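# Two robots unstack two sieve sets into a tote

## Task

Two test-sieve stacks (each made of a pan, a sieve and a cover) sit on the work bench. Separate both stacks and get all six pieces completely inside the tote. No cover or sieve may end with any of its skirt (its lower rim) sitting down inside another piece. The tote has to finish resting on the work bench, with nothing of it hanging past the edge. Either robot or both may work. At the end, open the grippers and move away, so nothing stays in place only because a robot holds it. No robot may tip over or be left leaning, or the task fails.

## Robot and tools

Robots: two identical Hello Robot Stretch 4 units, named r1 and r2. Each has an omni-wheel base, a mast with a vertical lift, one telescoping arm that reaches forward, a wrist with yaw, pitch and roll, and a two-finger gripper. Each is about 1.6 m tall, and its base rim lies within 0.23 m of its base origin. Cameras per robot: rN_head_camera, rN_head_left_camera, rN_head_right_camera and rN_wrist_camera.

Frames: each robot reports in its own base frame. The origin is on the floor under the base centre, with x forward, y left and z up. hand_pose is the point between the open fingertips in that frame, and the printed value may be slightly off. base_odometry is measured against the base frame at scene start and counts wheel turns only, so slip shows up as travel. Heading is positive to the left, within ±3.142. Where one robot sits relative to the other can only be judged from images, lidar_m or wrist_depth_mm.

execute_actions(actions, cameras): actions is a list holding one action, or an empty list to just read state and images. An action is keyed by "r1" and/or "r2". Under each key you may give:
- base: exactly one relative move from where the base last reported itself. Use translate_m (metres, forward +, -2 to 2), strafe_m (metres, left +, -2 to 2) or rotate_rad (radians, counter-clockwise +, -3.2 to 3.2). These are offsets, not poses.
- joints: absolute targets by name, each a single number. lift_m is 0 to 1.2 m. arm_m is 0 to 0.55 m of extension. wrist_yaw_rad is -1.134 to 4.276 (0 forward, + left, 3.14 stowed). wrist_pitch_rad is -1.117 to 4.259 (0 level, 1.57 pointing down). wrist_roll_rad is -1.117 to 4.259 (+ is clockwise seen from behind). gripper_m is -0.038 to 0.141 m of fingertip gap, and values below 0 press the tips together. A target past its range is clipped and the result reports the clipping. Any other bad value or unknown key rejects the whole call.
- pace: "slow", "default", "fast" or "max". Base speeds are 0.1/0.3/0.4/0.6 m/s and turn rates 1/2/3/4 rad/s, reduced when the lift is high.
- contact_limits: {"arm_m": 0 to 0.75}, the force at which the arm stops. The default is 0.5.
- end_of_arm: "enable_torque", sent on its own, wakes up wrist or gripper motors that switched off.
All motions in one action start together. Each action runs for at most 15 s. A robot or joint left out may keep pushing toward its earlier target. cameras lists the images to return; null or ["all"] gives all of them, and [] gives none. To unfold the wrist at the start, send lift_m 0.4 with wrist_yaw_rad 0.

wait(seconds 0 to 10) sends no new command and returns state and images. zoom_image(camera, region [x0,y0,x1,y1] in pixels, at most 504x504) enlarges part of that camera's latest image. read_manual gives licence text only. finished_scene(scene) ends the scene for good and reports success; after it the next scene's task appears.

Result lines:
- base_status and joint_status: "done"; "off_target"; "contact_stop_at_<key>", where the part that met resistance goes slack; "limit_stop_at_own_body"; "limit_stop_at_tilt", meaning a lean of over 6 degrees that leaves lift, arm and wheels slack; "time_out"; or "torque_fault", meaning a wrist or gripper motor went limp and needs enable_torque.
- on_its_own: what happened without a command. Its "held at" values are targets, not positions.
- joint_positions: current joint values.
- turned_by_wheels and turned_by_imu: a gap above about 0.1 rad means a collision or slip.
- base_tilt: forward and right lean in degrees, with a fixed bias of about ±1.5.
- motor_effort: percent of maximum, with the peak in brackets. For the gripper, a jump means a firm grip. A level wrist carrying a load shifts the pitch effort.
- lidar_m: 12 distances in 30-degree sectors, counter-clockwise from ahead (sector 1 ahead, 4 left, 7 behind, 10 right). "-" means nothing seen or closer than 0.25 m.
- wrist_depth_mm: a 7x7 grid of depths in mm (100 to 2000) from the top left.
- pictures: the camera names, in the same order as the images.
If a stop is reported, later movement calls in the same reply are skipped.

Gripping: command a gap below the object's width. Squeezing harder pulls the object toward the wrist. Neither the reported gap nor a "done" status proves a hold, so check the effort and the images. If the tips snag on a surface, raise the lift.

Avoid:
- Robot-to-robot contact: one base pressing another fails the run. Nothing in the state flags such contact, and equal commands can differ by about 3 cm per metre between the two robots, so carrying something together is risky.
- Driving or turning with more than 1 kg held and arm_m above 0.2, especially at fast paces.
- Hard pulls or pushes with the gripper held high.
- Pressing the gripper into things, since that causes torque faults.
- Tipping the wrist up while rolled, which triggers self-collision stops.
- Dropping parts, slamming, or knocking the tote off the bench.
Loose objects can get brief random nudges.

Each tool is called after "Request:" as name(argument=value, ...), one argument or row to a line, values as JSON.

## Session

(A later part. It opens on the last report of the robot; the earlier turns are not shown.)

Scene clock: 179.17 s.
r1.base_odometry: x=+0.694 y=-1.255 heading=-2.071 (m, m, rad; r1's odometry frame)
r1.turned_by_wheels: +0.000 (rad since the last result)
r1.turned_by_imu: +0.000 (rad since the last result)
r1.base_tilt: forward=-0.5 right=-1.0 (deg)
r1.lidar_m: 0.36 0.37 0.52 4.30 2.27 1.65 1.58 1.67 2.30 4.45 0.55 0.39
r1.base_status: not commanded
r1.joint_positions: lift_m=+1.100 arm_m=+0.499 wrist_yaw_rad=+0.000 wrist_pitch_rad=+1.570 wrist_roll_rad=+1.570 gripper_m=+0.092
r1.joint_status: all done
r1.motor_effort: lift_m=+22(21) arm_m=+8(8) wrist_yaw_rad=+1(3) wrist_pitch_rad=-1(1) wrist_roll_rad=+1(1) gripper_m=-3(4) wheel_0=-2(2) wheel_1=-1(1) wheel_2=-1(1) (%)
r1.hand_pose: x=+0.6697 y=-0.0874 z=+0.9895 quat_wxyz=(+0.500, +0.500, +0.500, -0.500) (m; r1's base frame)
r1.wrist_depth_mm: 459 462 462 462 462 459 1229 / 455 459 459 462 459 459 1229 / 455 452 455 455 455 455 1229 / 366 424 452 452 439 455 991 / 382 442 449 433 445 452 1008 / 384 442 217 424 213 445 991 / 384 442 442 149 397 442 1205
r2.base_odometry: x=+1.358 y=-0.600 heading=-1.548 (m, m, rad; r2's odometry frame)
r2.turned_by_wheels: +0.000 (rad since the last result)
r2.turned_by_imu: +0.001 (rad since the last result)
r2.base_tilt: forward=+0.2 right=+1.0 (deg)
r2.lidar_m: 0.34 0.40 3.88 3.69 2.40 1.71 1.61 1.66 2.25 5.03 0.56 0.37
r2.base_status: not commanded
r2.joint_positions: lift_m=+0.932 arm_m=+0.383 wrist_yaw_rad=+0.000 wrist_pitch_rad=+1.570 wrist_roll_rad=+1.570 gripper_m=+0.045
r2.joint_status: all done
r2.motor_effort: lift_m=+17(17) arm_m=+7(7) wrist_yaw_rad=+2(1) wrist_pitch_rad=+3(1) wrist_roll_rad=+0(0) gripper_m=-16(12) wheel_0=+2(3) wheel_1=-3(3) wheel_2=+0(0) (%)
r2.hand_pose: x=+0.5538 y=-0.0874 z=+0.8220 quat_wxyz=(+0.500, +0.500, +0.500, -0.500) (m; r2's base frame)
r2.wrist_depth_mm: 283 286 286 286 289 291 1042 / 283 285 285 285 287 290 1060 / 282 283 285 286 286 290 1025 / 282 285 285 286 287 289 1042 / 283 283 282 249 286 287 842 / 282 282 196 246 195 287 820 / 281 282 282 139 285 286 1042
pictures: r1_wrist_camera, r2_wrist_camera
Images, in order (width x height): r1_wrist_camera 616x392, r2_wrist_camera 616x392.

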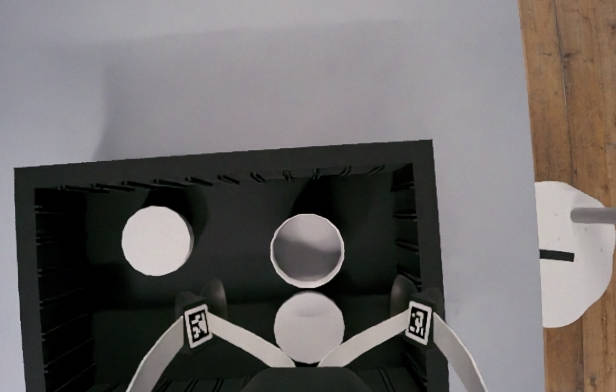

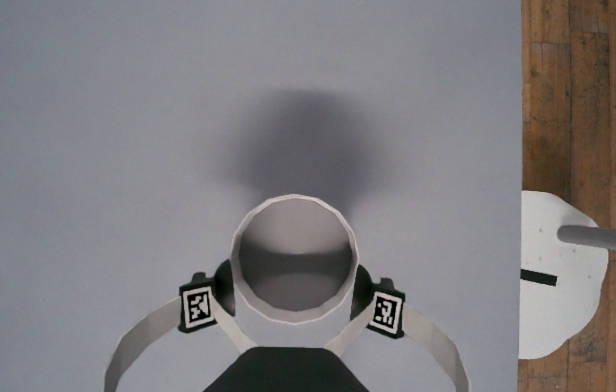

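Request:
execute_actions(
  actions=[
    {"r1":{"joints":{"arm_m":0.372,"gripper_m":0.097},"base":{"strafe_m":0.532}},"r2":{"joints":{"lift_m":1.1,"arm_m":0.25},"pace":"slow"}},
  ],
  cameras=["r1_wrist_camera"],
)

Request:
execute_actions(
  actions=[
    {"r1":{"joints":{"lift_m":0.94}},"r2":{"base":{"strafe_m":-0.575},"pace":"slow"}},
  ],
  cameras=["r1_wrist_camera","r2_wrist_camera"],
)

Scene clock: 190.60 s.
r1.base_odometry: x=+1.161 y=-1.510 heading=-2.071 (m, m, rad; r1's odometry frame)
r1.turned_by_wheels: +0.000 (rad since the last result)
r1.turned_by_imu: +0.004 (rad since the last result)
r1.base_tilt: forward=-0.6 right=-0.9 (deg)
r1.lidar_m: 0.36 0.39 3.90 3.75 2.29 1.61 1.59 1.67 2.31 4.96 0.56 0.38
r1.base_status: done
r1.joint_positions: lift_m=+1.100 arm_m=+0.373 wrist_yaw_rad=+0.000 wrist_pitch_rad=+1.570 wrist_roll_rad=+1.570 gripper_m=+0.097
r1.joint_status: all done
r1.motor_effort: lift_m=+21(22) arm_m=-8(7) wrist_yaw_rad=+4(2) wrist_pitch_rad=+1(1) wrist_roll_rad=+1(0) gripper_m=-2(1) wheel_0=+1(4) wheel_1=+0(8) wheel_2=+0(1) (%)
r1.hand_pose: x=+0.5445 y=-0.0874 z=+0.9896 quat_wxyz=(+0.500, +0.500, +0.500, -0.500) (m; r1's base frame)
r1.wrist_depth_mm: 462 459 462 459 459 1229 1229 / 455 462 459 455 459 1255 1229 / 452 455 455 455 459 1255 1229 / 449 452 452 452 455 1008 1229 / 445 449 449 445 449 991 1008 / 445 445 216 445 213 976 1205 / 445 445 445 150 445 1182 1205
r2.base_odometry: x=+1.358 y=-0.600 heading=-1.548 (m, m, rad; r2's odometry frame)
r2.turned_by_wheels: +0.000 (rad since the last result)
r2.turned_by_imu: +0.002 (rad since the last result)
r2.base_tilt: forward=+0.2 right=+0.8 (deg)
r2.lidar_m: 0.35 0.34 3.89 3.68 2.41 1.69 1.61 1.67 2.23 5.03 0.53 0.38
r2.base_status: not commanded
r2.joint_positions: lift_m=+1.100 arm_m=+0.251 wrist_yaw_rad=+0.000 wrist_pitch_rad=+1.570 wrist_roll_rad=+1.570 gripper_m=+0.045
r2.joint_status: all done
r2.motor_effort: lift_m=+24(26) arm_m=-8(7) wrist_yaw_rad=+1(1) wrist_pitch_rad=-1(4) wrist_roll_rad=+0(0) gripper_m=-15(14) wheel_0=+2(2) wheel_1=-3(3) wheel_2=+0(0) (%)
r2.hand_pose: x=+0.4225 y=-0.0874 z=+0.9894 quat_wxyz=(+0.500, +0.500, +0.500, -0.500) (m; r2's base frame)
r2.wrist_depth_mm: 449 445 452 455 1205 1182 1205 / 445 445 449 452 1182 1205 1182 / 445 449 449 452 1229 1229 1229 / 449 445 449 449 1229 1229 1229 / 445 445 445 248 991 1008 1205 / 445 445 208 245 195 991 1205 / 445 442 445 138 1205 1205 1229
pictures: r1_wrist_camera
Images, in order (width x height): r1_wrist_camera 616x392.

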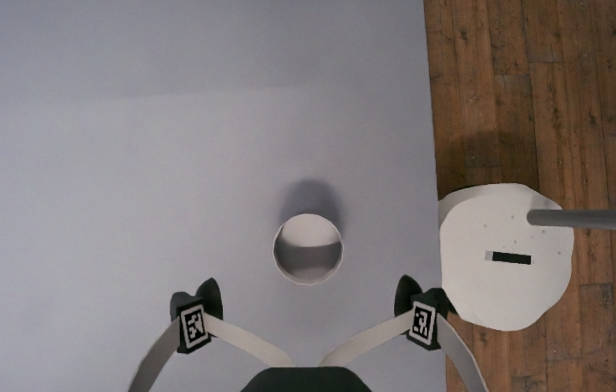

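Scene clock: 197.50 s.
r1.base_odometry: x=+1.161 y=-1.510 heading=-2.071 (m, m, rad; r1's odometry frame)
r1.turned_by_wheels: +0.000 (rad since the last result)
r1.turned_by_imu: +0.001 (rad since the last result)
r1.base_tilt: forward=-0.6 right=-0.8 (deg)
r1.lidar_m: 0.36 0.39 3.93 3.76 2.25 1.63 1.59 1.68 2.32 4.97 0.53 0.39
r1.base_status: not commanded
r1.joint_positions: lift_m=+0.940 arm_m=+0.373 wrist_yaw_rad=+0.000 wrist_pitch_rad=+1.570 wrist_roll_rad=+1.570 gripper_m=+0.097
r1.joint_status: all done
r1.motor_effort: lift_m=+16(16) arm_m=-8(7) wrist_yaw_rad=+2(1) wrist_pitch_rad=-1(1) wrist_roll_rad=+1(1) gripper_m=+0(2) wheel_0=+1(1) wheel_1=+0(0) wheel_2=+0(0) (%)
r1.hand_pose: x=+0.5445 y=-0.0874 z=+0.8300 quat_wxyz=(+0.500, +0.500, +0.500, -0.500) (m; r1's base frame)
r1.wrist_depth_mm: 298 297 298 300 300 300 1060 / 296 296 296 297 297 298 1078 / 294 294 296 293 296 294 1078 / 293 293 293 293 293 296 842 / 290 291 293 290 291 293 842 / 289 289 216 289 213 289 831 / 287 286 287 150 289 289 1042
r2.base_odometry: x=+0.783 y=-0.613 heading=-1.548 (m, m, rad; r2's odometry frame)
r2.turned_by_wheels: +0.000 (rad since the last result)
r2.turned_by_imu: -0.001 (rad since the last result)
r2.base_tilt: forward=+0.1 right=+0.9 (deg)
r2.lidar_m: 0.36 0.38 0.50 4.26 2.38 1.70 1.60 1.65 2.19 4.45 0.57 0.41
r2.base_status: done
r2.joint_positions: lift_m=+1.100 arm_m=+0.251 wrist_yaw_rad=+0.000 wrist_pitch_rad=+1.570 wrist_roll_rad=+1.570 gripper_m=+0.045
r2.joint_status: not commanded
r2.motor_effort: lift_m=+25(25) arm_m=-7(8) wrist_yaw_rad=+2(1) wrist_pitch_rad=+2(1) wrist_roll_rad=+0(0) gripper_m=-15(14) wheel_0=+2(6) wheel_1=-4(9) wheel_2=+0(1) (%)
r2.hand_pose: x=+0.4224 y=-0.0874 z=+0.9894 quat_wxyz=(+0.500, +0.500, +0.500, -0.500) (m; r2's base frame)
r2.wrist_depth_mm: 449 449 452 455 1205 1229 1205 / 445 452 445 452 1205 1205 1205 / 413 449 452 452 1205 1229 1205 / 445 445 452 452 1182 1205 1205 / 439 445 445 248 1008 1008 1229 / 421 413 208 245 195 976 1205 / 410 410 445 138 1229 1205 1229
pictures: r1_wrist_camera, r2_wrist_camera
Images, in order (width x height): r1_wrist_camera 616x392, r2_wrist_camera 616x392.

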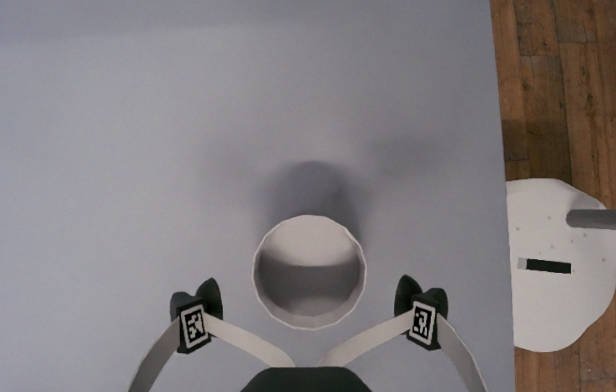

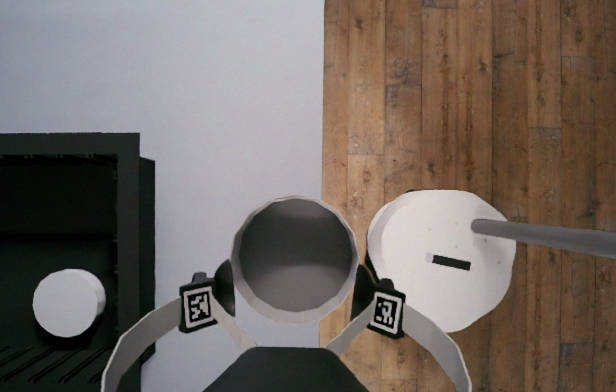

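Request:
execute_actions(
  actions=[
    {"r1":{"joints":{"lift_m":0.906}},"r2":{"joints":{"arm_m":0.52},"pace":"slow"}},
  ],
  cameras=["r1_wrist_camera","r2_wrist_camera"],
)

Scene clock: 204.70 s.
r1.base_odometry: x=+1.161 y=-1.510 heading=-2.071 (m, m, rad; r1's odometry frame)
r1.turned_by_wheels: +0.000 (rad since the last result)
r1.turned_by_imu: +0.001 (rad since the last result)
r1.base_tilt: forward=-0.6 right=-0.8 (deg)
r1.lidar_m: 0.36 0.38 3.88 3.76 2.29 1.62 1.58 1.67 2.30 4.97 0.55 0.40
r1.base_status: not commanded
r1.joint_positions: lift_m=+0.906 arm_m=+0.373 wrist_yaw_rad=+0.000 wrist_pitch_rad=+1.570 wrist_roll_rad=+1.570 gripper_m=+0.097
r1.joint_status: all done
r1.motor_effort: lift_m=+16(15) arm_m=-8(8) wrist_yaw_rad=+2(3) wrist_pitch_rad=-1(1) wrist_roll_rad=+1(1) gripper_m=-4(1) wheel_0=+1(1) wheel_1=+0(0) wheel_2=-1(0) (%)
r1.hand_pose: x=+0.5445 y=-0.0874 z=+0.7960 quat_wxyz=(+0.500, +0.500, +0.500, -0.500) (m; r1's base frame)
r1.wrist_depth_mm: 262 263 264 264 264 264 1042 / 262 263 262 263 264 263 1042 / 260 260 260 260 262 260 1025 / 259 258 259 259 259 260 809 / 257 257 257 256 258 257 809 / 255 255 215 253 213 257 798 / 254 255 254 150 253 255 798
r2.base_odometry: x=+0.783 y=-0.613 heading=-1.548 (m, m, rad; r2's odometry frame)
r2.turned_by_wheels: +0.000 (rad since the last result)
r2.turned_by_imu: +0.002 (rad since the last result)
r2.base_tilt: forward=+0.1 right=+0.7 (deg)
r2.lidar_m: 0.37 0.38 0.49 4.27 2.35 1.68 1.59 1.66 2.18 4.45 0.58 0.38
r2.base_status: not commanded
r2.joint_positions: lift_m=+1.100 arm_m=+0.519 wrist_yaw_rad=+0.000 wrist_pitch_rad=+1.570 wrist_roll_rad=+1.570 gripper_m=+0.045
r2.joint_status: all done
r2.motor_effort: lift_m=+25(24) arm_m=+7(9) wrist_yaw_rad=+2(1) wrist_pitch_rad=+3(2) wrist_roll_rad=+0(0) gripper_m=-16(14) wheel_0=+2(2) wheel_1=-4(4) wheel_2=+0(0) (%)
r2.hand_pose: x=+0.6898 y=-0.0874 z=+0.9894 quat_wxyz=(+0.500, +0.500, +0.500, -0.500) (m; r2's base frame)
r2.wrist_depth_mm: 445 445 452 455 455 459 1229 / 449 449 449 449 452 459 1205 / 445 449 449 452 459 455 1205 / 404 427 449 442 452 452 1229 / 410 439 445 247 427 455 1008 / 410 424 208 244 195 452 991 / 402 410 442 138 415 455 1229
pictures: r1_wrist_camera, r2_wrist_camera
Images, in order (width x height): r1_wrist_camera 616x392, r2_wrist_camera 616x392.

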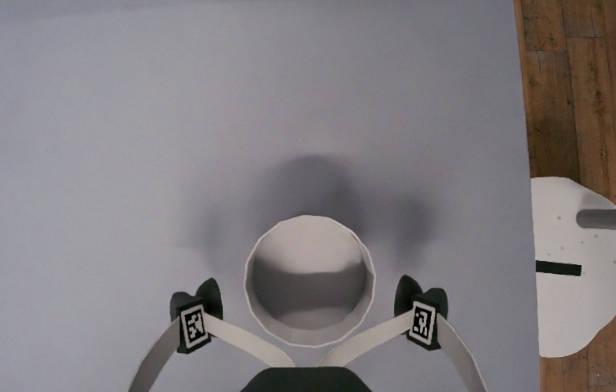

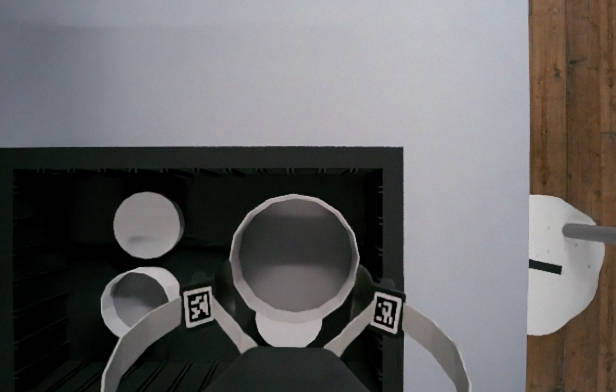

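Request:
execute_actions(
  actions=[
    {"r1":{"joints":{"gripper_m":0.042}},"r2":{"base":{"strafe_m":0.012},"joints":{"lift_m":0.99},"pace":"slow"}},
  ],
  cameras=["r1_wrist_camera","r2_wrist_camera"],
)

Scene clock: 212.80 s.
r1.base_odometry: x=+1.161 y=-1.510 heading=-2.071 (m, m, rad; r1's odometry frame)
r1.turned_by_wheels: +0.000 (rad since the last result)
r1.turned_by_imu: +0.001 (rad since the last result)
r1.base_tilt: forward=-0.6 right=-0.8 (deg)
r1.lidar_m: 0.36 0.36 3.90 3.75 2.30 1.64 1.58 1.67 2.30 4.97 0.53 0.40
r1.base_status: not commanded
r1.joint_positions: lift_m=+0.906 arm_m=+0.373 wrist_yaw_rad=+0.000 wrist_pitch_rad=+1.570 wrist_roll_rad=+1.570 gripper_m=+0.042
r1.joint_status: all done
r1.motor_effort: lift_m=+16(16) arm_m=-8(8) wrist_yaw_rad=+0(1) wrist_pitch_rad=-1(1) wrist_roll_rad=+1(2) gripper_m=-20(17) wheel_0=+1(1) wheel_1=+0(0) wheel_2=+0(1) (%)
r1.hand_pose: x=+0.5445 y=-0.0874 z=+0.7960 quat_wxyz=(+0.500, +0.500, +0.500, -0.500) (m; r1's base frame)
r1.wrist_depth_mm: 263 263 264 265 264 264 1060 / 262 263 263 263 263 263 1025 / 259 260 260 262 260 263 1025 / 258 258 259 259 259 259 809 / 256 256 257 251 258 257 809 / 255 255 210 249 208 257 809 / 253 254 254 254 254 255 798
r2.base_odometry: x=+0.795 y=-0.613 heading=-1.548 (m, m, rad; r2's odometry frame)
r2.turned_by_wheels: +0.000 (rad since the last result)
r2.turned_by_imu: +0.002 (rad since the last result)
r2.base_tilt: forward=+0.2 right=+0.8 (deg)
r2.lidar_m: 0.36 0.41 0.54 4.27 2.38 1.69 1.60 1.67 2.20 4.46 0.58 0.40
r2.base_status: done
r2.joint_positions: lift_m=+0.990 arm_m=+0.519 wrist_yaw_rad=+0.000 wrist_pitch_rad=+1.570 wrist_roll_rad=+1.570 gripper_m=+0.045
r2.joint_status: all done
r2.motor_effort: lift_m=+17(22) arm_m=+7(8) wrist_yaw_rad=+2(1) wrist_pitch_rad=+2(1) wrist_roll_rad=+0(0) gripper_m=-14(16) wheel_0=-2(6) wheel_1=+3(8) wheel_2=+0(2) (%)
r2.hand_pose: x=+0.6898 y=-0.0874 z=+0.8800 quat_wxyz=(+0.500, +0.500, +0.500, -0.500) (m; r2's base frame)
r2.wrist_depth_mm: 342 343 342 343 345 347 347 / 338 338 343 345 345 347 347 / 258 265 267 267 256 347 347 / 336 336 338 340 317 347 347 / 336 336 338 246 278 345 347 / 319 317 208 245 195 343 345 / 319 334 340 138 312 345 347
pictures: r1_wrist_camera, r2_wrist_camera
Images, in order (width x height): r1_wrist_camera 616x392, r2_wrist_camera 616x392.

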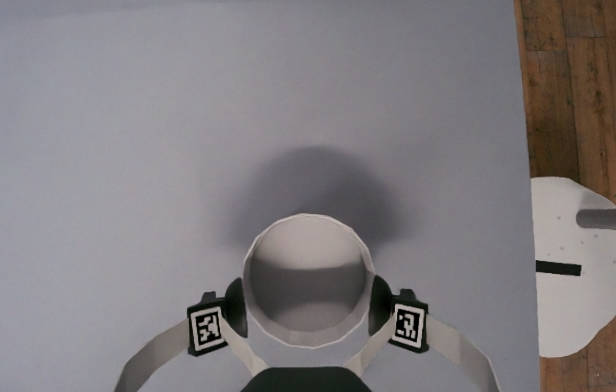

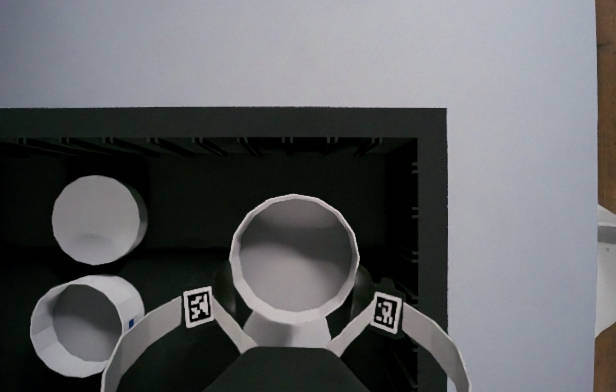

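Request:
execute_actions(
  actions=[
    {"r1":{"joints":{"lift_m":1.1,"arm_m":0.25},"pace":"slow"},"r2":{"joints":{"lift_m":0.94},"pace":"slow"}},
  ],
  cameras=["r1_wrist_camera","r2_wrist_camera"],
)

Scene clock: 223.57 s.
r1.base_odometry: x=+1.161 y=-1.510 heading=-2.071 (m, m, rad; r1's odometry frame)
r1.turned_by_wheels: +0.000 (rad since the last result)
r1.turned_by_imu: +0.001 (rad since the last result)
r1.base_tilt: forward=-0.6 right=-0.8 (deg)
r1.lidar_m: 0.36 0.36 3.91 3.75 2.30 1.65 1.60 1.66 2.31 4.99 0.54 0.39
r1.base_status: not commanded
r1.joint_positions: lift_m=+1.100 arm_m=+0.251 wrist_yaw_rad=+0.000 wrist_pitch_rad=+1.570 wrist_roll_rad=+1.570 gripper_m=+0.042
r1.joint_status: all done
r1.motor_effort: lift_m=+22(18) arm_m=-8(14) wrist_yaw_rad=+2(2) wrist_pitch_rad=-2(1) wrist_roll_rad=+1(1) gripper_m=-19(18) wheel_0=+1(1) wheel_1=+0(0) wheel_2=+0(0) (%)
r1.hand_pose: x=+0.4225 y=-0.0874 z=+0.9894 quat_wxyz=(+0.500, +0.500, +0.500, -0.500) (m; r1's base frame)
r1.wrist_depth_mm: 462 459 459 462 1229 1229 1255 / 455 459 459 459 1229 1229 1229 / 452 455 452 452 1205 1229 1229 / 452 455 452 452 1205 1025 1229 / 445 449 449 252 991 991 1229 / 445 445 209 249 208 991 1229 / 445 445 442 445 1182 1182 1205
r2.base_odometry: x=+0.795 y=-0.613 heading=-1.548 (m, m, rad; r2's odometry frame)
r2.turned_by_wheels: +0.000 (rad since the last result)
r2.turned_by_imu: +0.002 (rad since the last result)
r2.base_tilt: forward=+0.1 right=+0.7 (deg)
r2.lidar_m: 0.36 0.40 0.51 4.27 2.37 1.66 1.58 1.65 2.20 4.45 0.57 0.39
r2.base_status: not commanded
r2.joint_positions: lift_m=+0.940 arm_m=+0.519 wrist_yaw_rad=+0.000 wrist_pitch_rad=+1.570 wrist_roll_rad=+1.570 gripper_m=+0.045
r2.joint_status: all done
r2.motor_effort: lift_m=+18(17) arm_m=+7(7) wrist_yaw_rad=+2(0) wrist_pitch_rad=+1(2) wrist_roll_rad=+0(0) gripper_m=-15(16) wheel_0=-2(2) wheel_1=+4(3) wheel_2=+0(0) (%)
r2.hand_pose: x=+0.6898 y=-0.0874 z=+0.8300 quat_wxyz=(+0.500, +0.500, +0.500, -0.500) (m; r2's base frame)
r2.wrist_depth_mm: 291 293 293 293 297 297 298 / 291 290 293 294 296 297 298 / 255 252 267 268 236 298 298 / 265 287 290 293 290 296 296 / 266 289 289 248 279 298 298 / 267 287 208 244 195 294 294 / 267 287 287 138 289 294 296
pictures: r1_wrist_camera, r2_wrist_camera
Images, in order (width x height): r1_wrist_camera 616x392, r2_wrist_camera 616x392.

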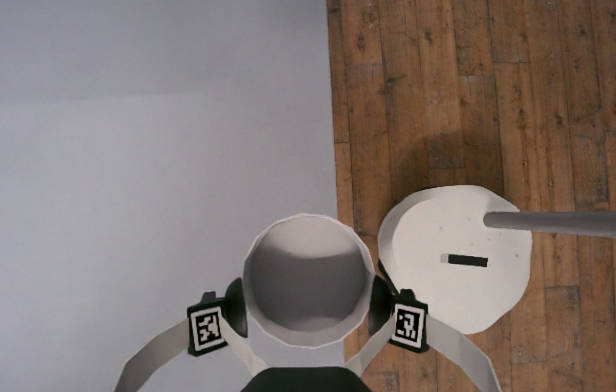

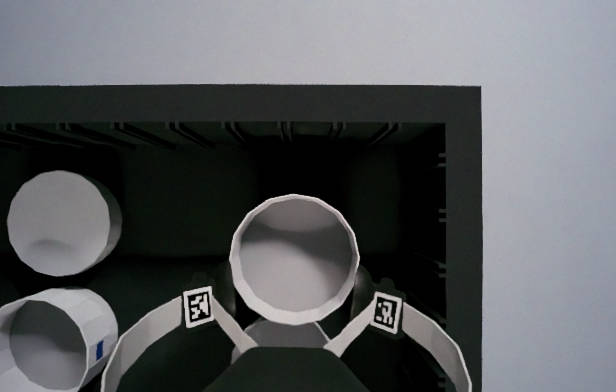

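Request:
execute_actions(
  actions=[
    {"r1":{"base":{"strafe_m":-0.438},"pace":"slow"},"r2":{"joints":{"lift_m":0.922},"pace":"slow"}},
  ],
  cameras=["r2_wrist_camera"],
)

Scene clock: 231.87 s.
r1.base_odometry: x=+0.776 y=-1.300 heading=-2.071 (m, m, rad; r1's odometry frame)
r1.turned_by_wheels: +0.000 (rad since the last result)
r1.turned_by_imu: -0.001 (rad since the last result)
r1.base_tilt: forward=-0.7 right=-0.8 (deg)
r1.lidar_m: 0.37 0.37 0.54 4.19 2.25 1.67 1.59 1.67 2.27 4.54 0.55 0.39
r1.base_status: done
r1.joint_positions: lift_m=+1.100 arm_m=+0.251 wrist_yaw_rad=+0.000 wrist_pitch_rad=+1.570 wrist_roll_rad=+1.570 gripper_m=+0.042
r1.joint_status: not commanded
r1.motor_effort: lift_m=+22(22) arm_m=-8(8) wrist_yaw_rad=+2(1) wrist_pitch_rad=+1(1) wrist_roll_rad=+1(1) gripper_m=-19(21) wheel_0=+1(7) wheel_1=-2(5) wheel_2=-1(1) (%)
r1.hand_pose: x=+0.4225 y=-0.0874 z=+0.9894 quat_wxyz=(+0.500, +0.500, +0.500, -0.500) (m; r1's base frame)
r1.wrist_depth_mm: 459 459 462 459 1255 1205 1229 / 384 368 459 459 1255 1229 1229 / 452 452 455 459 1229 1229 1205 / 449 445 452 452 1205 1025 1205 / 442 427 449 251 991 991 1205 / 421 399 210 249 208 991 1205 / 442 357 442 442 1182 1205 1182
r2.base_odometry: x=+0.795 y=-0.613 heading=-1.548 (m, m, rad; r2's odometry frame)
r2.turned_by_wheels: +0.000 (rad since the last result)
r2.turned_by_imu: +0.003 (rad since the last result)
r2.base_tilt: forward=+0.3 right=+0.7 (deg)
r2.lidar_m: 0.35 0.39 0.52 4.24 2.38 1.68 1.60 1.65 2.19 4.47 0.58 0.41
r2.base_status: not commanded
r2.joint_positions: lift_m=+0.922 arm_m=+0.519 wrist_yaw_rad=+0.000 wrist_pitch_rad=+1.570 wrist_roll_rad=+1.570 gripper_m=+0.045
r2.joint_status: all done
r2.motor_effort: lift_m=+18(19) arm_m=+7(7) wrist_yaw_rad=+1(2) wrist_pitch_rad=+2(2) wrist_roll_rad=+0(0) gripper_m=-14(14) wheel_0=-2(2) wheel_1=+3(3) wheel_2=+0(0) (%)
r2.hand_pose: x=+0.6898 y=-0.0874 z=+0.8120 quat_wxyz=(+0.500, +0.500, +0.500, -0.500) (m; r2's base frame)
r2.wrist_depth_mm: 273 274 276 277 279 281 279 / 186 186 187 188 189 278 281 / 255 253 266 268 237 189 279 / 247 270 271 273 276 190 279 / 247 271 272 247 274 190 277 / 251 267 208 246 195 190 278 / 251 270 270 139 272 189 277
pictures: r2_wrist_camera
Images, in order (width x height): r2_wrist_camera 616x392.

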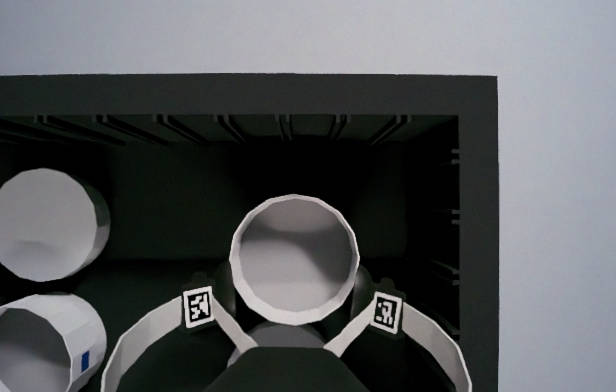

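Request:
execute_actions(
  actions=[
    {"r2":{"joints":{"gripper_m":0.092},"pace":"slow"}},
  ],
  cameras=[],
)

Request:
execute_actions(
  actions=[
    {"r2":{"joints":{"lift_m":1.1}}},
  ],
  cameras=["r2_wrist_camera"],
)

Request:
execute_actions(
  actions=[
    {"r2":{"joints":{"arm_m":0.25}}},
  ],
  cameras=[],
)

Request:
execute_actions(
  actions=[
    {"r2":{"joints":{"gripper_m":0.097},"base":{"strafe_m":0.563}},"r1":{"joints":{"arm_m":0.5},"pace":"slow"}},
  ],
  cameras=["r1_wrist_camera"],
)

Scene clock: 238.70 s.
r1.base_odometry: x=+0.776 y=-1.300 heading=-2.071 (m, m, rad; r1's odometry frame)
r1.turned_by_wheels: +0.000 (rad since the last result)
r1.turned_by_imu: +0.001 (rad since the last result)
r1.base_tilt: forward=-0.6 right=-0.8 (deg)
r1.lidar_m: 0.35 0.36 0.54 4.20 2.29 1.67 1.59 1.67 2.30 4.55 0.52 0.38
r1.base_status: not commanded
r1.joint_positions: lift_m=+1.100 arm_m=+0.251 wrist_yaw_rad=+0.000 wrist_pitch_rad=+1.570 wrist_roll_rad=+1.570 gripper_m=+0.042
r1.joint_status: not commanded
r1.motor_effort: lift_m=+22(22) arm_m=-8(8) wrist_yaw_rad=+3(2) wrist_pitch_rad=-1(1) wrist_roll_rad=+1(1) gripper_m=-20(20) wheel_0=+0(0) wheel_1=-1(2) wheel_2=+0(1) (%)
r1.hand_pose: x=+0.4225 y=-0.0874 z=+0.9894 quat_wxyz=(+0.500, +0.500, +0.500, -0.500) (m; r1's base frame)
r1.wrist_depth_mm: 459 462 459 462 1255 1255 1205 / 384 368 459 455 1229 1229 1229 / 452 452 455 455 1205 1205 1205 / 445 449 452 452 1229 1025 1229 / 445 424 449 251 991 1008 1229 / 421 397 210 249 208 991 1205 / 442 359 445 445 1182 1182 1205
r2.base_odometry: x=+0.795 y=-0.613 heading=-1.548 (m, m, rad; r2's odometry frame)
r2.turned_by_wheels: +0.000 (rad since the last result)
r2.turned_by_imu: +0.002 (rad since the last result)
r2.base_tilt: forward=+0.3 right=+0.8 (deg)
r2.lidar_m: 0.36 0.39 0.52 4.27 2.35 1.69 1.57 1.65 2.19 4.47 0.55 0.40
r2.base_status: not commanded
r2.joint_positions: lift_m=+0.922 arm_m=+0.519 wrist_yaw_rad=+0.000 wrist_pitch_rad=+1.570 wrist_roll_rad=+1.570 gripper_m=+0.092
r2.joint_status: all done
r2.motor_effort: lift_m=+18(18) arm_m=+7(7) wrist_yaw_rad=+0(1) wrist_pitch_rad=+1(2) wrist_roll_rad=+0(0) gripper_m=+1(14) wheel_0=-2(3) wheel_1=+3(4) wheel_2=+0(0) (%)
r2.hand_pose: x=+0.6898 y=-0.0874 z=+0.8120 quat_wxyz=(+0.500, +0.500, +0.500, -0.500) (m; r2's base frame)
r2.wrist_depth_mm: 272 276 274 277 278 282 282 / 186 186 189 189 189 278 279 / 255 252 267 270 239 190 282 / 249 271 271 272 274 190 279 / 249 271 271 255 276 190 279 / 251 272 215 255 206 190 278 / 250 270 270 138 272 189 277
pictures: none
No camera images: the call's "cameras" was empty. Leave "cameras" out to get every camera's image.

Scene clock: 240.53 s.
r1.base_odometry: x=+0.776 y=-1.300 heading=-2.071 (m, m, rad; r1's odometry frame)
r1.turned_by_wheels: +0.000 (rad since the last result)
r1.turned_by_imu: +0.000 (rad since the last result)
r1.base_tilt: forward=-0.6 right=-0.8 (deg)
r1.lidar_m: 0.35 0.37 0.53 4.19 2.25 1.66 1.59 1.65 2.28 4.54 0.54 0.39
r1.base_status: not commanded
r1.joint_positions: lift_m=+1.100 arm_m=+0.251 wrist_yaw_rad=+0.000 wrist_pitch_rad=+1.570 wrist_roll_rad=+1.570 gripper_m=+0.042
r1.joint_status: not commanded
r1.motor_effort: lift_m=+22(22) arm_m=-8(8) wrist_yaw_rad=+2(2) wrist_pitch_rad=+0(0) wrist_roll_rad=+0(2) gripper_m=-20(20) wheel_0=+0(0) wheel_1=-2(2) wheel_2=-1(1) (%)
r1.hand_pose: x=+0.4225 y=-0.0874 z=+0.9894 quat_wxyz=(+0.500, +0.500, +0.500, -0.500) (m; r1's base frame)
r1.wrist_depth_mm: 459 462 462 466 1229 1255 1255 / 382 370 459 459 1255 1229 1229 / 452 452 455 452 1205 1229 1205 / 445 445 452 452 1205 1008 1229 / 445 427 452 252 1008 1008 1205 / 421 397 210 249 208 991 1205 / 439 357 442 445 1182 1182 1205
r2.base_odometry: x=+0.795 y=-0.613 heading=-1.548 (m, m, rad; r2's odometry frame)
r2.turned_by_wheels: +0.000 (rad since the last result)
r2.turned_by_imu: +0.001 (rad since the last result)
r2.base_tilt: forward=+0.1 right=+0.9 (deg)
r2.lidar_m: 0.37 0.38 0.51 4.26 2.38 1.65 1.58 1.64 2.20 4.47 0.57 0.40
r2.base_status: not commanded
r2.joint_positions: lift_m=+1.100 arm_m=+0.519 wrist_yaw_rad=+0.000 wrist_pitch_rad=+1.570 wrist_roll_rad=+1.570 gripper_m=+0.092
r2.joint_status: all done
r2.motor_effort: lift_m=+24(23) arm_m=+7(7) wrist_yaw_rad=+1(1) wrist_pitch_rad=+3(2) wrist_roll_rad=+0(0) gripper_m=-1(0) wheel_0=-2(2) wheel_1=+4(3) wheel_2=+0(0) (%)
r2.hand_pose: x=+0.6898 y=-0.0874 z=+0.9894 quat_wxyz=(+0.500, +0.500, +0.500, -0.500) (m; r2's base frame)
r2.wrist_depth_mm: 449 452 455 455 452 455 1229 / 449 449 452 452 455 459 1205 / 377 397 424 427 455 459 1205 / 415 445 449 449 449 455 1205 / 410 445 445 433 449 459 991 / 410 424 214 427 206 452 991 / 389 382 413 138 404 449 1205
pictures: r2_wrist_camera
Images, in order (width x height): r2_wrist_camera 616x392.

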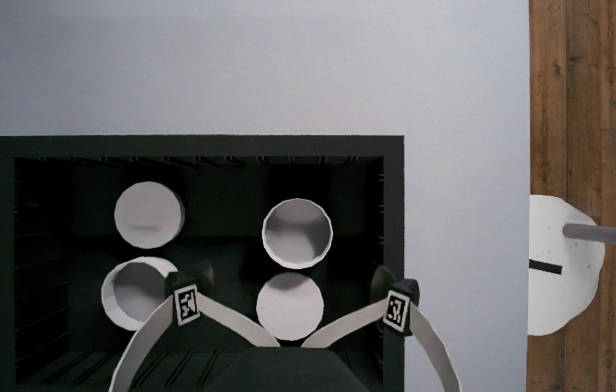

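Scene clock: 242.47 s.
r1.base_odometry: x=+0.776 y=-1.300 heading=-2.071 (m, m, rad; r1's odometry frame)
r1.turned_by_wheels: +0.000 (rad since the last result)
r1.turned_by_imu: +0.000 (rad since the last result)
r1.base_tilt: forward=-0.5 right=-0.8 (deg)
r1.lidar_m: 0.35 0.38 0.51 4.20 2.27 1.66 1.58 1.67 2.31 4.55 0.53 0.39
r1.base_status: not commanded
r1.joint_positions: lift_m=+1.100 arm_m=+0.251 wrist_yaw_rad=+0.000 wrist_pitch_rad=+1.570 wrist_roll_rad=+1.570 gripper_m=+0.042
r1.joint_status: not commanded
r1.motor_effort: lift_m=+22(22) arm_m=-8(8) wrist_yaw_rad=+2(1) wrist_pitch_rad=+0(0) wrist_roll_rad=+1(1) gripper_m=-19(20) wheel_0=+0(0) wheel_1=-2(2) wheel_2=-1(1) (%)
r1.hand_pose: x=+0.4225 y=-0.0874 z=+0.9894 quat_wxyz=(+0.500, +0.500, +0.500, -0.500) (m; r1's base frame)
r1.wrist_depth_mm: 462 462 459 462 1229 1229 1255 / 382 370 455 459 1229 1229 1229 / 452 452 452 455 1229 1229 1205 / 449 452 452 449 1205 1025 1229 / 449 424 449 252 991 991 1182 / 421 397 211 249 208 976 1182 / 442 359 442 442 1205 1205 1182
r2.base_odometry: x=+0.795 y=-0.613 heading=-1.548 (m, m, rad; r2's odometry frame)
r2.turned_by_wheels: +0.000 (rad since the last result)
r2.turned_by_imu: +0.001 (rad since the last result)
r2.base_tilt: forward=+0.2 right=+0.8 (deg)
r2.lidar_m: 0.37 0.38 0.54 4.26 2.33 1.68 1.57 1.64 2.21 4.46 0.56 0.40
r2.base_status: not commanded
r2.joint_positions: lift_m=+1.100 arm_m=+0.251 wrist_yaw_rad=+0.000 wrist_pitch_rad=+1.570 wrist_roll_rad=+1.570 gripper_m=+0.092
r2.joint_status: all done
r2.motor_effort: lift_m=+24(24) arm_m=-8(7) wrist_yaw_rad=+1(1) wrist_pitch_rad=+1(0) wrist_roll_rad=+0(0) gripper_m=-1(1) wheel_0=-2(2) wheel_1=+3(3) wheel_2=+0(0) (%)
r2.hand_pose: x=+0.4224 y=-0.0874 z=+0.9894 quat_wxyz=(+0.500, +0.500, +0.500, -0.500) (m; r2's base frame)
r2.wrist_depth_mm: 449 452 452 455 1182 1182 1229 / 449 449 455 452 1229 1205 1229 / 410 445 452 455 1205 1182 1205 / 445 421 445 452 1205 1182 1205 / 427 415 452 452 1008 991 1205 / 430 415 214 449 206 1008 1205 / 384 379 449 138 1205 1205 1205
pictures: none
No camera images: the call's "cameras" was empty. Leave "cameras" out to get every camera's image.

Scene clock: 246.23 s.
r1.base_odometry: x=+0.776 y=-1.300 heading=-2.071 (m, m, rad; r1's odometry frame)
r1.turned_by_wheels: +0.000 (rad since the last result)
r1.turned_by_imu: +0.001 (rad since the last result)
r1.base_tilt: forward=-0.5 right=-0.9 (deg)
r1.lidar_m: 0.36 0.39 0.52 4.19 2.28 1.67 1.60 1.67 2.29 4.54 0.56 0.38
r1.base_status: not commanded
r1.joint_positions: lift_m=+1.100 arm_m=+0.499 wrist_yaw_rad=+0.000 wrist_pitch_rad=+1.570 wrist_roll_rad=+1.570 gripper_m=+0.042
r1.joint_status: all done
r1.motor_effort: lift_m=+22(22) arm_m=+8(5) wrist_yaw_rad=+2(2) wrist_pitch_rad=+0(0) wrist_roll_rad=+2(1) gripper_m=-19(20) wheel_0=+1(1) wheel_1=-2(2) wheel_2=-1(1) (%)
r1.hand_pose: x=+0.6697 y=-0.0874 z=+0.9894 quat_wxyz=(+0.500, +0.500, +0.500, -0.500) (m; r1's base frame)
r1.wrist_depth_mm: 459 459 459 462 462 462 1229 / 375 387 379 397 382 459 1229 / 389 452 452 436 439 459 1205 / 382 449 452 449 449 455 1008 / 377 430 449 251 402 452 991 / 382 421 211 250 208 449 991 / 445 357 442 442 442 442 1205
r2.base_odometry: x=+1.358 y=-0.600 heading=-1.548 (m, m, rad; r2's odometry frame)
r2.turned_by_wheels: +0.000 (rad since the last result)
r2.turned_by_imu: +0.004 (rad since the last result)
r2.base_tilt: forward=+0.2 right=+0.8 (deg)
r2.lidar_m: 0.33 0.38 3.90 3.69 2.36 1.70 1.61 1.69 2.20 5.04 0.54 0.37
r2.base_status: done
r2.joint_positions: lift_m=+1.100 arm_m=+0.251 wrist_yaw_rad=+0.000 wrist_pitch_rad=+1.570 wrist_roll_rad=+1.570 gripper_m=+0.097
r2.joint_status: all done
r2.motor_effort: lift_m=+24(24) arm_m=-8(8) wrist_yaw_rad=+2(1) wrist_pitch_rad=+1(0) wrist_roll_rad=+0(0) gripper_m=+0(3) wheel_0=+0(12) wheel_1=+3(12) wheel_2=+0(1) (%)
r2.hand_pose: x=+0.4224 y=-0.0874 z=+0.9895 quat_wxyz=(+0.500, +0.500, +0.500, -0.500) (m; r2's base frame)
r2.wrist_depth_mm: 452 452 449 455 1229 1229 1205 / 449 452 452 452 1182 1182 1205 / 449 449 449 445 1205 1205 1229 / 442 452 449 452 1205 1205 1229 / 442 449 449 452 976 1008 1205 / 449 445 445 449 216 991 1229 / 445 442 449 139 1182 1205 1205
pictures: r1_wrist_camera
Images, in order (width x height): r1_wrist_camera 616x392.

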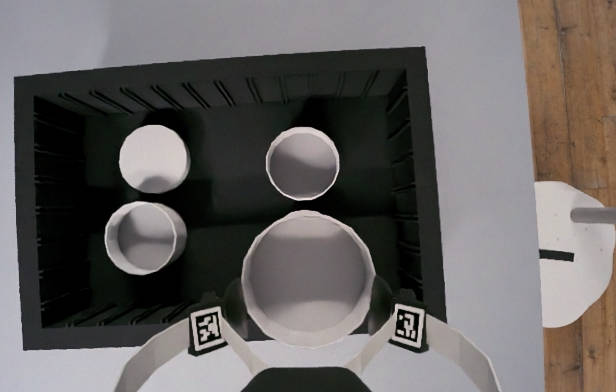

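Request:
execute_actions(
  actions=[
    {"r1":{"joints":{"lift_m":0.945},"pace":"slow"},"r2":{"joints":{"arm_m":0.383,"lift_m":0.94},"pace":"slow"}},
  ],
  cameras=["r1_wrist_camera","r2_wrist_camera"],
)

Scene clock: 251.70 s.
r1.base_odometry: x=+0.776 y=-1.300 heading=-2.071 (m, m, rad; r1's odometry frame)
r1.turned_by_wheels: +0.000 (rad since the last result)
r1.turned_by_imu: +0.001 (rad since the last result)
r1.base_tilt: forward=-0.5 right=-0.8 (deg)
r1.lidar_m: 0.34 0.38 0.52 4.19 2.26 1.68 1.58 1.66 2.29 4.54 0.54 0.41
r1.base_status: not commanded
r1.joint_positions: lift_m=+0.945 arm_m=+0.499 wrist_yaw_rad=+0.000 wrist_pitch_rad=+1.570 wrist_roll_rad=+1.570 gripper_m=+0.042
r1.joint_status: all done
r1.motor_effort: lift_m=+16(22) arm_m=+8(8) wrist_yaw_rad=+3(1) wrist_pitch_rad=+0(0) wrist_roll_rad=+1(2) gripper_m=-20(19) wheel_0=+0(0) wheel_1=-2(2) wheel_2=-1(1) (%)
r1.hand_pose: x=+0.6697 y=-0.0874 z=+0.8349 quat_wxyz=(+0.500, +0.500, +0.500, -0.500) (m; r1's base frame)
r1.wrist_depth_mm: 250 259 265 274 281 225 304 / 293 298 298 298 298 223 301 / 274 296 297 279 298 219 301 / 277 296 296 296 296 224 298 / 274 293 294 252 293 230 297 / 282 291 211 249 208 229 296 / 270 238 220 240 211 206 294
r2.base_odometry: x=+1.358 y=-0.600 heading=-1.548 (m, m, rad; r2's odometry frame)
r2.turned_by_wheels: +0.000 (rad since the last result)
r2.turned_by_imu: +0.002 (rad since the last result)
r2.base_tilt: forward=+0.3 right=+0.8 (deg)
r2.lidar_m: 0.36 0.36 3.90 3.67 2.44 1.72 1.60 1.66 2.23 5.03 0.54 0.39
r2.base_status: not commanded
r2.joint_positions: lift_m=+0.940 arm_m=+0.382 wrist_yaw_rad=+0.000 wrist_pitch_rad=+1.570 wrist_roll_rad=+1.570 gripper_m=+0.097
r2.joint_status: all done
r2.motor_effort: lift_m=+17(23) arm_m=+7(6) wrist_yaw_rad=+2(2) wrist_pitch_rad=+2(1) wrist_roll_rad=+0(0) gripper_m=-2(1) wheel_0=+0(0) wheel_1=+3(3) wheel_2=+0(0) (%)
r2.hand_pose: x=+0.5527 y=-0.0874 z=+0.8300 quat_wxyz=(+0.500, +0.500, +0.500, -0.500) (m; r2's base frame)
r2.wrist_depth_mm: 291 293 294 294 297 298 1060 / 291 294 294 294 296 297 1060 / 290 293 293 294 296 297 1078 / 290 293 293 294 294 297 1060 / 290 291 291 291 294 296 831 / 289 290 266 291 216 296 842 / 287 290 290 139 293 294 1042
pictures: r1_wrist_camera, r2_wrist_camera
Images, in order (width x height): r1_wrist_camera 616x392, r2_wrist_camera 616x392.

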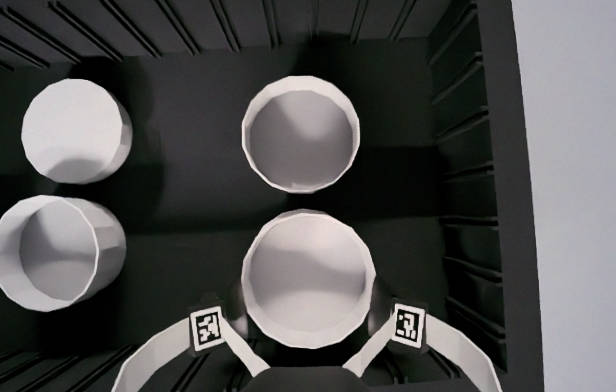

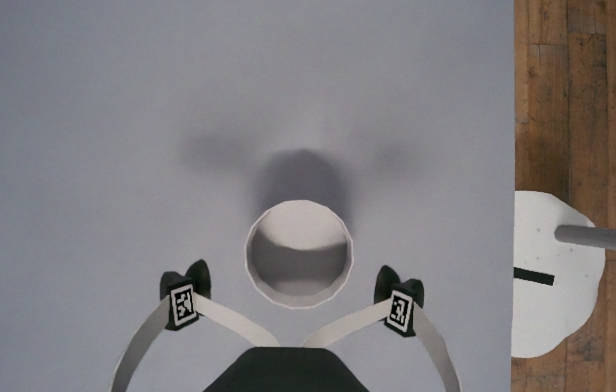

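Request:
execute_actions(
  actions=[
    {"r1":{"joints":{"lift_m":0.928},"pace":"slow"},"r2":{"joints":{"arm_m":0.375,"lift_m":0.907},"pace":"slow"}},
  ],
  cameras=["r1_wrist_camera","r2_wrist_camera"],
)

Scene clock: 255.43 s.
r1.base_odometry: x=+0.776 y=-1.300 heading=-2.071 (m, m, rad; r1's odometry frame)
r1.turned_by_wheels: +0.000 (rad since the last result)
r1.turned_by_imu: +0.001 (rad since the last result)
r1.base_tilt: forward=-0.6 right=-1.0 (deg)
r1.lidar_m: 0.36 0.39 0.51 4.18 2.27 1.68 1.58 1.66 2.29 4.54 0.54 0.42
r1.base_status: not commanded
r1.joint_positions: lift_m=+0.928 arm_m=+0.499 wrist_yaw_rad=+0.000 wrist_pitch_rad=+1.570 wrist_roll_rad=+1.570 gripper_m=+0.042
r1.joint_status: all done
r1.motor_effort: lift_m=+16(18) arm_m=+8(8) wrist_yaw_rad=+2(1) wrist_pitch_rad=-1(0) wrist_roll_rad=+2(1) gripper_m=-19(19) wheel_0=+0(0) wheel_1=-2(1) wheel_2=-1(1) (%)
r1.hand_pose: x=+0.6697 y=-0.0874 z=+0.8179 quat_wxyz=(+0.500, +0.500, +0.500, -0.500) (m; r1's base frame)
r1.wrist_depth_mm: 251 260 264 277 282 208 287 / 258 281 282 264 282 213 285 / 258 278 279 260 281 219 285 / 259 278 278 279 279 224 237 / 258 276 277 250 277 229 236 / 257 274 211 249 208 228 191 / 267 238 221 240 210 196 189
r2.base_odometry: x=+1.358 y=-0.600 heading=-1.548 (m, m, rad; r2's odometry frame)
r2.turned_by_wheels: +0.000 (rad since the last result)
r2.turned_by_imu: +0.001 (rad since the last result)
r2.base_tilt: forward=+0.1 right=+0.8 (deg)
r2.lidar_m: 0.33 0.36 3.88 3.70 2.38 1.73 1.60 1.65 2.26 5.04 0.54 0.40
r2.base_status: not commanded
r2.joint_positions: lift_m=+0.907 arm_m=+0.376 wrist_yaw_rad=+0.000 wrist_pitch_rad=+1.570 wrist_roll_rad=+1.570 gripper_m=+0.097
r2.joint_status: all done
r2.motor_effort: lift_m=+17(18) arm_m=-8(7) wrist_yaw_rad=+1(2) wrist_pitch_rad=+3(1) wrist_roll_rad=+0(0) gripper_m=-2(0) wheel_0=+0(0) wheel_1=+4(4) wheel_2=+0(0) (%)
r2.hand_pose: x=+0.5474 y=-0.0874 z=+0.7970 quat_wxyz=(+0.500, +0.500, +0.500, -0.500) (m; r2's base frame)
r2.wrist_depth_mm: 258 260 260 263 264 266 1025 / 257 259 262 263 264 264 1042 / 258 260 260 263 262 264 1042 / 257 258 262 260 262 264 1008 / 257 259 259 258 263 260 820 / 257 258 236 258 216 263 809 / 257 257 258 139 260 262 1008
pictures: r1_wrist_camera, r2_wrist_camera
Images, in order (width x height): r1_wrist_camera 616x392, r2_wrist_camera 616x392.

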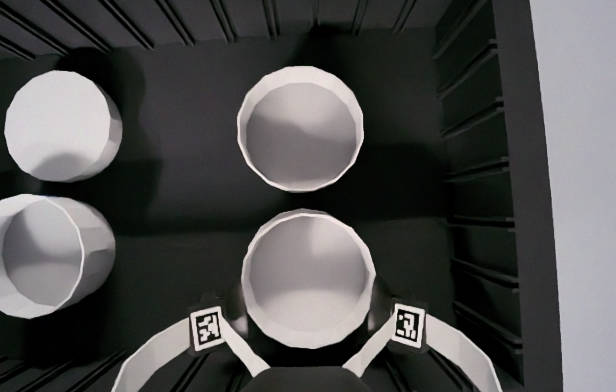

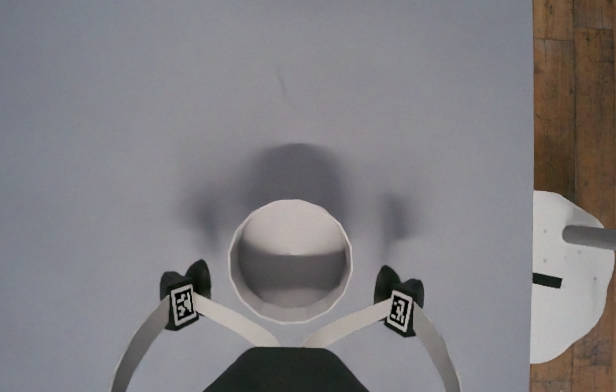

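Request:
execute_actions(
  actions=[
    {"r1":{"joints":{"gripper_m":0.09},"pace":"slow"},"r2":{"joints":{"gripper_m":0.042}}},
  ],
  cameras=[],
)

Request:
execute_actions(
  actions=[
    {"r1":{"joints":{"lift_m":1.1}},"r2":{"joints":{"lift_m":1.1},"pace":"slow"}},
  ],
  cameras=["r1_wrist_camera","r2_wrist_camera"],
)

Request:
execute_actions(
  actions=[
    {"r1":{"joints":{"arm_m":0.1}},"r2":{"joints":{"arm_m":0.25},"base":{"strafe_m":-0.472},"pace":"slow"}},
  ],
  cameras=["r2_wrist_camera"],
)

Scene clock: 263.17 s.
r1.base_odometry: x=+0.776 y=-1.300 heading=-2.071 (m, m, rad; r1's odometry frame)
r1.turned_by_wheels: +0.000 (rad since the last result)
r1.turned_by_imu: +0.001 (rad since the last result)
r1.base_tilt: forward=-0.6 right=-0.9 (deg)
r1.lidar_m: 0.36 0.38 0.52 4.20 2.25 1.68 1.57 1.67 2.31 4.54 0.53 0.38
r1.base_status: not commanded
r1.joint_positions: lift_m=+0.928 arm_m=+0.499 wrist_yaw_rad=+0.000 wrist_pitch_rad=+1.570 wrist_roll_rad=+1.570 gripper_m=+0.090
r1.joint_status: all done
r1.motor_effort: lift_m=+16(16) arm_m=+8(8) wrist_yaw_rad=+3(1) wrist_pitch_rad=+0(1) wrist_roll_rad=+1(2) gripper_m=+0(17) wheel_0=+0(0) wheel_1=-1(2) wheel_2=-1(1) (%)
r1.hand_pose: x=+0.6697 y=-0.0874 z=+0.8179 quat_wxyz=(+0.500, +0.500, +0.500, -0.500) (m; r1's base frame)
r1.wrist_depth_mm: 250 258 264 276 282 208 287 / 259 282 282 263 283 213 286 / 258 278 279 263 281 220 285 / 258 277 278 278 278 224 237 / 259 276 276 253 277 229 236 / 257 274 219 252 213 228 191 / 268 256 229 149 219 204 190
r2.base_odometry: x=+1.358 y=-0.600 heading=-1.548 (m, m, rad; r2's odometry frame)
r2.turned_by_wheels: +0.000 (rad since the last result)
r2.turned_by_imu: +0.002 (rad since the last result)
r2.base_tilt: forward=+0.2 right=+0.9 (deg)
r2.lidar_m: 0.36 0.37 3.89 3.69 2.41 1.70 1.60 1.69 2.23 5.04 0.56 0.39
r2.base_status: not commanded
r2.joint_positions: lift_m=+0.907 arm_m=+0.376 wrist_yaw_rad=+0.000 wrist_pitch_rad=+1.570 wrist_roll_rad=+1.570 gripper_m=+0.042
r2.joint_status: all done
r2.motor_effort: lift_m=+17(17) arm_m=-8(8) wrist_yaw_rad=+2(1) wrist_pitch_rad=+2(2) wrist_roll_rad=+0(0) gripper_m=-17(16) wheel_0=+0(0) wheel_1=+3(4) wheel_2=+0(0) (%)
r2.hand_pose: x=+0.5474 y=-0.0874 z=+0.7970 quat_wxyz=(+0.500, +0.500, +0.500, -0.500) (m; r2's base frame)
r2.wrist_depth_mm: 258 259 260 262 264 264 1025 / 258 260 260 262 263 265 1025 / 258 259 260 264 263 264 1042 / 257 257 258 259 263 263 1025 / 257 259 258 255 262 264 809 / 258 257 208 254 194 263 798 / 256 257 256 138 260 263 1008
pictures: none
No camera images: the call's "cameras" was empty. Leave "cameras" out to get every camera's image.

Scene clock: 265.50 s.
r1.base_odometry: x=+0.776 y=-1.300 heading=-2.071 (m, m, rad; r1's odometry frame)
r1.turned_by_wheels: +0.000 (rad since the last result)
r1.turned_by_imu: +0.000 (rad since the last result)
r1.base_tilt: forward=-0.6 right=-0.8 (deg)
r1.lidar_m: 0.36 0.38 0.53 4.19 2.26 1.67 1.59 1.67 2.30 4.54 0.54 0.37
r1.base_status: not commanded
r1.joint_positions: lift_m=+1.100 arm_m=+0.499 wrist_yaw_rad=+0.000 wrist_pitch_rad=+1.570 wrist_roll_rad=+1.570 gripper_m=+0.090
r1.joint_status: all done
r1.motor_effort: lift_m=+22(23) arm_m=+8(8) wrist_yaw_rad=+2(0) wrist_pitch_rad=-1(0) wrist_roll_rad=+2(1) gripper_m=-2(3) wheel_0=+0(0) wheel_1=-2(2) wheel_2=-1(1) (%)
r1.hand_pose: x=+0.6697 y=-0.0874 z=+0.9895 quat_wxyz=(+0.500, +0.500, +0.500, -0.500) (m; r1's base frame)
r1.wrist_depth_mm: 459 459 466 462 462 459 1229 / 373 389 379 397 382 462 1205 / 389 452 452 433 439 455 1229 / 382 449 449 449 449 452 1008 / 387 433 445 424 449 455 991 / 382 421 219 389 213 449 976 / 442 442 442 149 445 445 1205
r2.base_odometry: x=+1.358 y=-0.600 heading=-1.548 (m, m, rad; r2's odometry frame)
r2.turned_by_wheels: +0.000 (rad since the last result)
r2.turned_by_imu: +0.001 (rad since the last result)
r2.base_tilt: forward=+0.3 right=+0.8 (deg)
r2.lidar_m: 0.34 0.38 3.88 3.69 2.38 1.71 1.62 1.68 2.26 5.00 0.53 0.39
r2.base_status: not commanded
r2.joint_positions: lift_m=+1.100 arm_m=+0.376 wrist_yaw_rad=+0.000 wrist_pitch_rad=+1.570 wrist_roll_rad=+1.570 gripper_m=+0.042
r2.joint_status: all done
r2.motor_effort: lift_m=+24(25) arm_m=-8(8) wrist_yaw_rad=+2(1) wrist_pitch_rad=+1(1) wrist_roll_rad=+0(0) gripper_m=-16(15) wheel_0=+0(0) wheel_1=+3(4) wheel_2=+0(0) (%)
r2.hand_pose: x=+0.5474 y=-0.0874 z=+0.9894 quat_wxyz=(+0.500, +0.500, +0.500, -0.500) (m; r2's base frame)
r2.wrist_depth_mm: 449 445 449 455 452 1229 1229 / 445 449 455 455 455 1229 1205 / 449 449 449 459 449 1229 1229 / 445 445 449 449 455 1025 1229 / 445 445 449 254 455 991 991 / 442 445 208 252 195 1008 1205 / 445 442 445 138 449 1229 1182
pictures: r1_wrist_camera, r2_wrist_camera
Images, in order (width x height): r1_wrist_camera 616x392, r2_wrist_camera 616x392.

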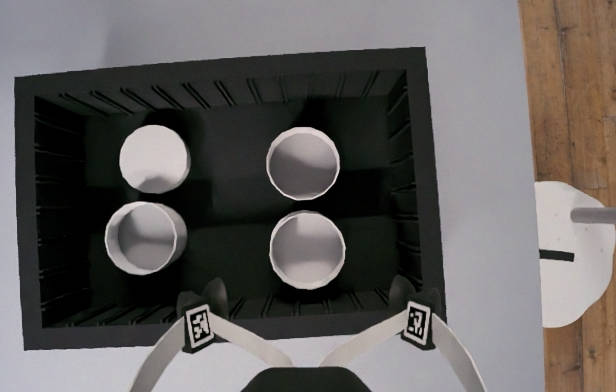

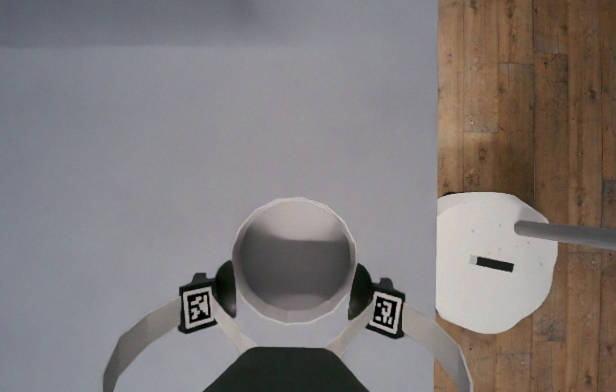

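Scene clock: 271.37 s.
r1.base_odometry: x=+0.776 y=-1.300 heading=-2.071 (m, m, rad; r1's odometry frame)
r1.turned_by_wheels: +0.000 (rad since the last result)
r1.turned_by_imu: +0.001 (rad since the last result)
r1.base_tilt: forward=-0.5 right=-0.8 (deg)
r1.lidar_m: 0.36 0.38 0.52 4.19 2.26 1.68 1.59 1.67 2.29 4.55 0.55 0.37
r1.base_status: not commanded
r1.joint_positions: lift_m=+1.100 arm_m=+0.101 wrist_yaw_rad=+0.000 wrist_pitch_rad=+1.570 wrist_roll_rad=+1.570 gripper_m=+0.090
r1.joint_status: all done
r1.motor_effort: lift_m=+22(22) arm_m=-8(6) wrist_yaw_rad=+3(1) wrist_pitch_rad=-1(0) wrist_roll_rad=+1(2) gripper_m=-2(2) wheel_0=+0(0) wheel_1=-1(2) wheel_2=-1(1) (%)
r1.hand_pose: x=+0.2724 y=-0.0874 z=+0.9895 quat_wxyz=(+0.500, +0.500, +0.500, -0.500) (m; r1's base frame)
r1.wrist_depth_mm: 459 462 1255 1229 1255 1229 1255 / 459 455 1205 1229 1229 1229 1255 / 418 455 1229 1229 1229 1205 1229 / 413 455 1205 1229 1008 1205 1229 / 415 452 1205 1182 991 991 1205 / 410 445 218 1182 213 1182 1205 / 445 442 445 149 1182 1182 1205
r2.base_odometry: x=+0.886 y=-0.611 heading=-1.548 (m, m, rad; r2's odometry frame)
r2.turned_by_wheels: +0.000 (rad since the last result)
r2.turned_by_imu: -0.001 (rad since the last result)
r2.base_tilt: forward=+0.1 right=+0.9 (deg)
r2.lidar_m: 0.36 0.38 0.53 4.16 2.38 1.70 1.58 1.67 2.22 4.55 0.56 0.39
r2.base_status: done
r2.joint_positions: lift_m=+1.100 arm_m=+0.251 wrist_yaw_rad=+0.000 wrist_pitch_rad=+1.570 wrist_roll_rad=+1.570 gripper_m=+0.042
r2.joint_status: all done
r2.motor_effort: lift_m=+25(24) arm_m=-7(6) wrist_yaw_rad=+2(2) wrist_pitch_rad=+2(1) wrist_roll_rad=+0(0) gripper_m=-16(16) wheel_0=+1(6) wheel_1=-7(9) wheel_2=+0(0) (%)
r2.hand_pose: x=+0.4224 y=-0.0874 z=+0.9894 quat_wxyz=(+0.500, +0.500, +0.500, -0.500) (m; r2's base frame)
r2.wrist_depth_mm: 404 455 455 452 1229 1205 1255 / 442 442 449 449 1182 1182 1205 / 427 427 449 452 1182 1205 1229 / 442 445 449 449 1205 1229 1205 / 439 439 445 254 976 1008 1205 / 442 359 208 252 195 991 1229 / 442 445 449 137 1205 1205 1205
pictures: r2_wrist_camera
Images, in order (width x height): r2_wrist_camera 616x392.

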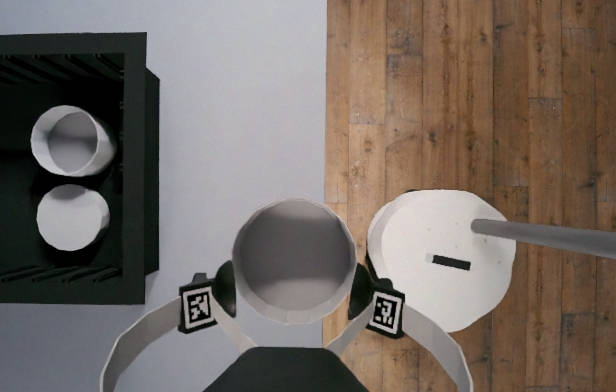

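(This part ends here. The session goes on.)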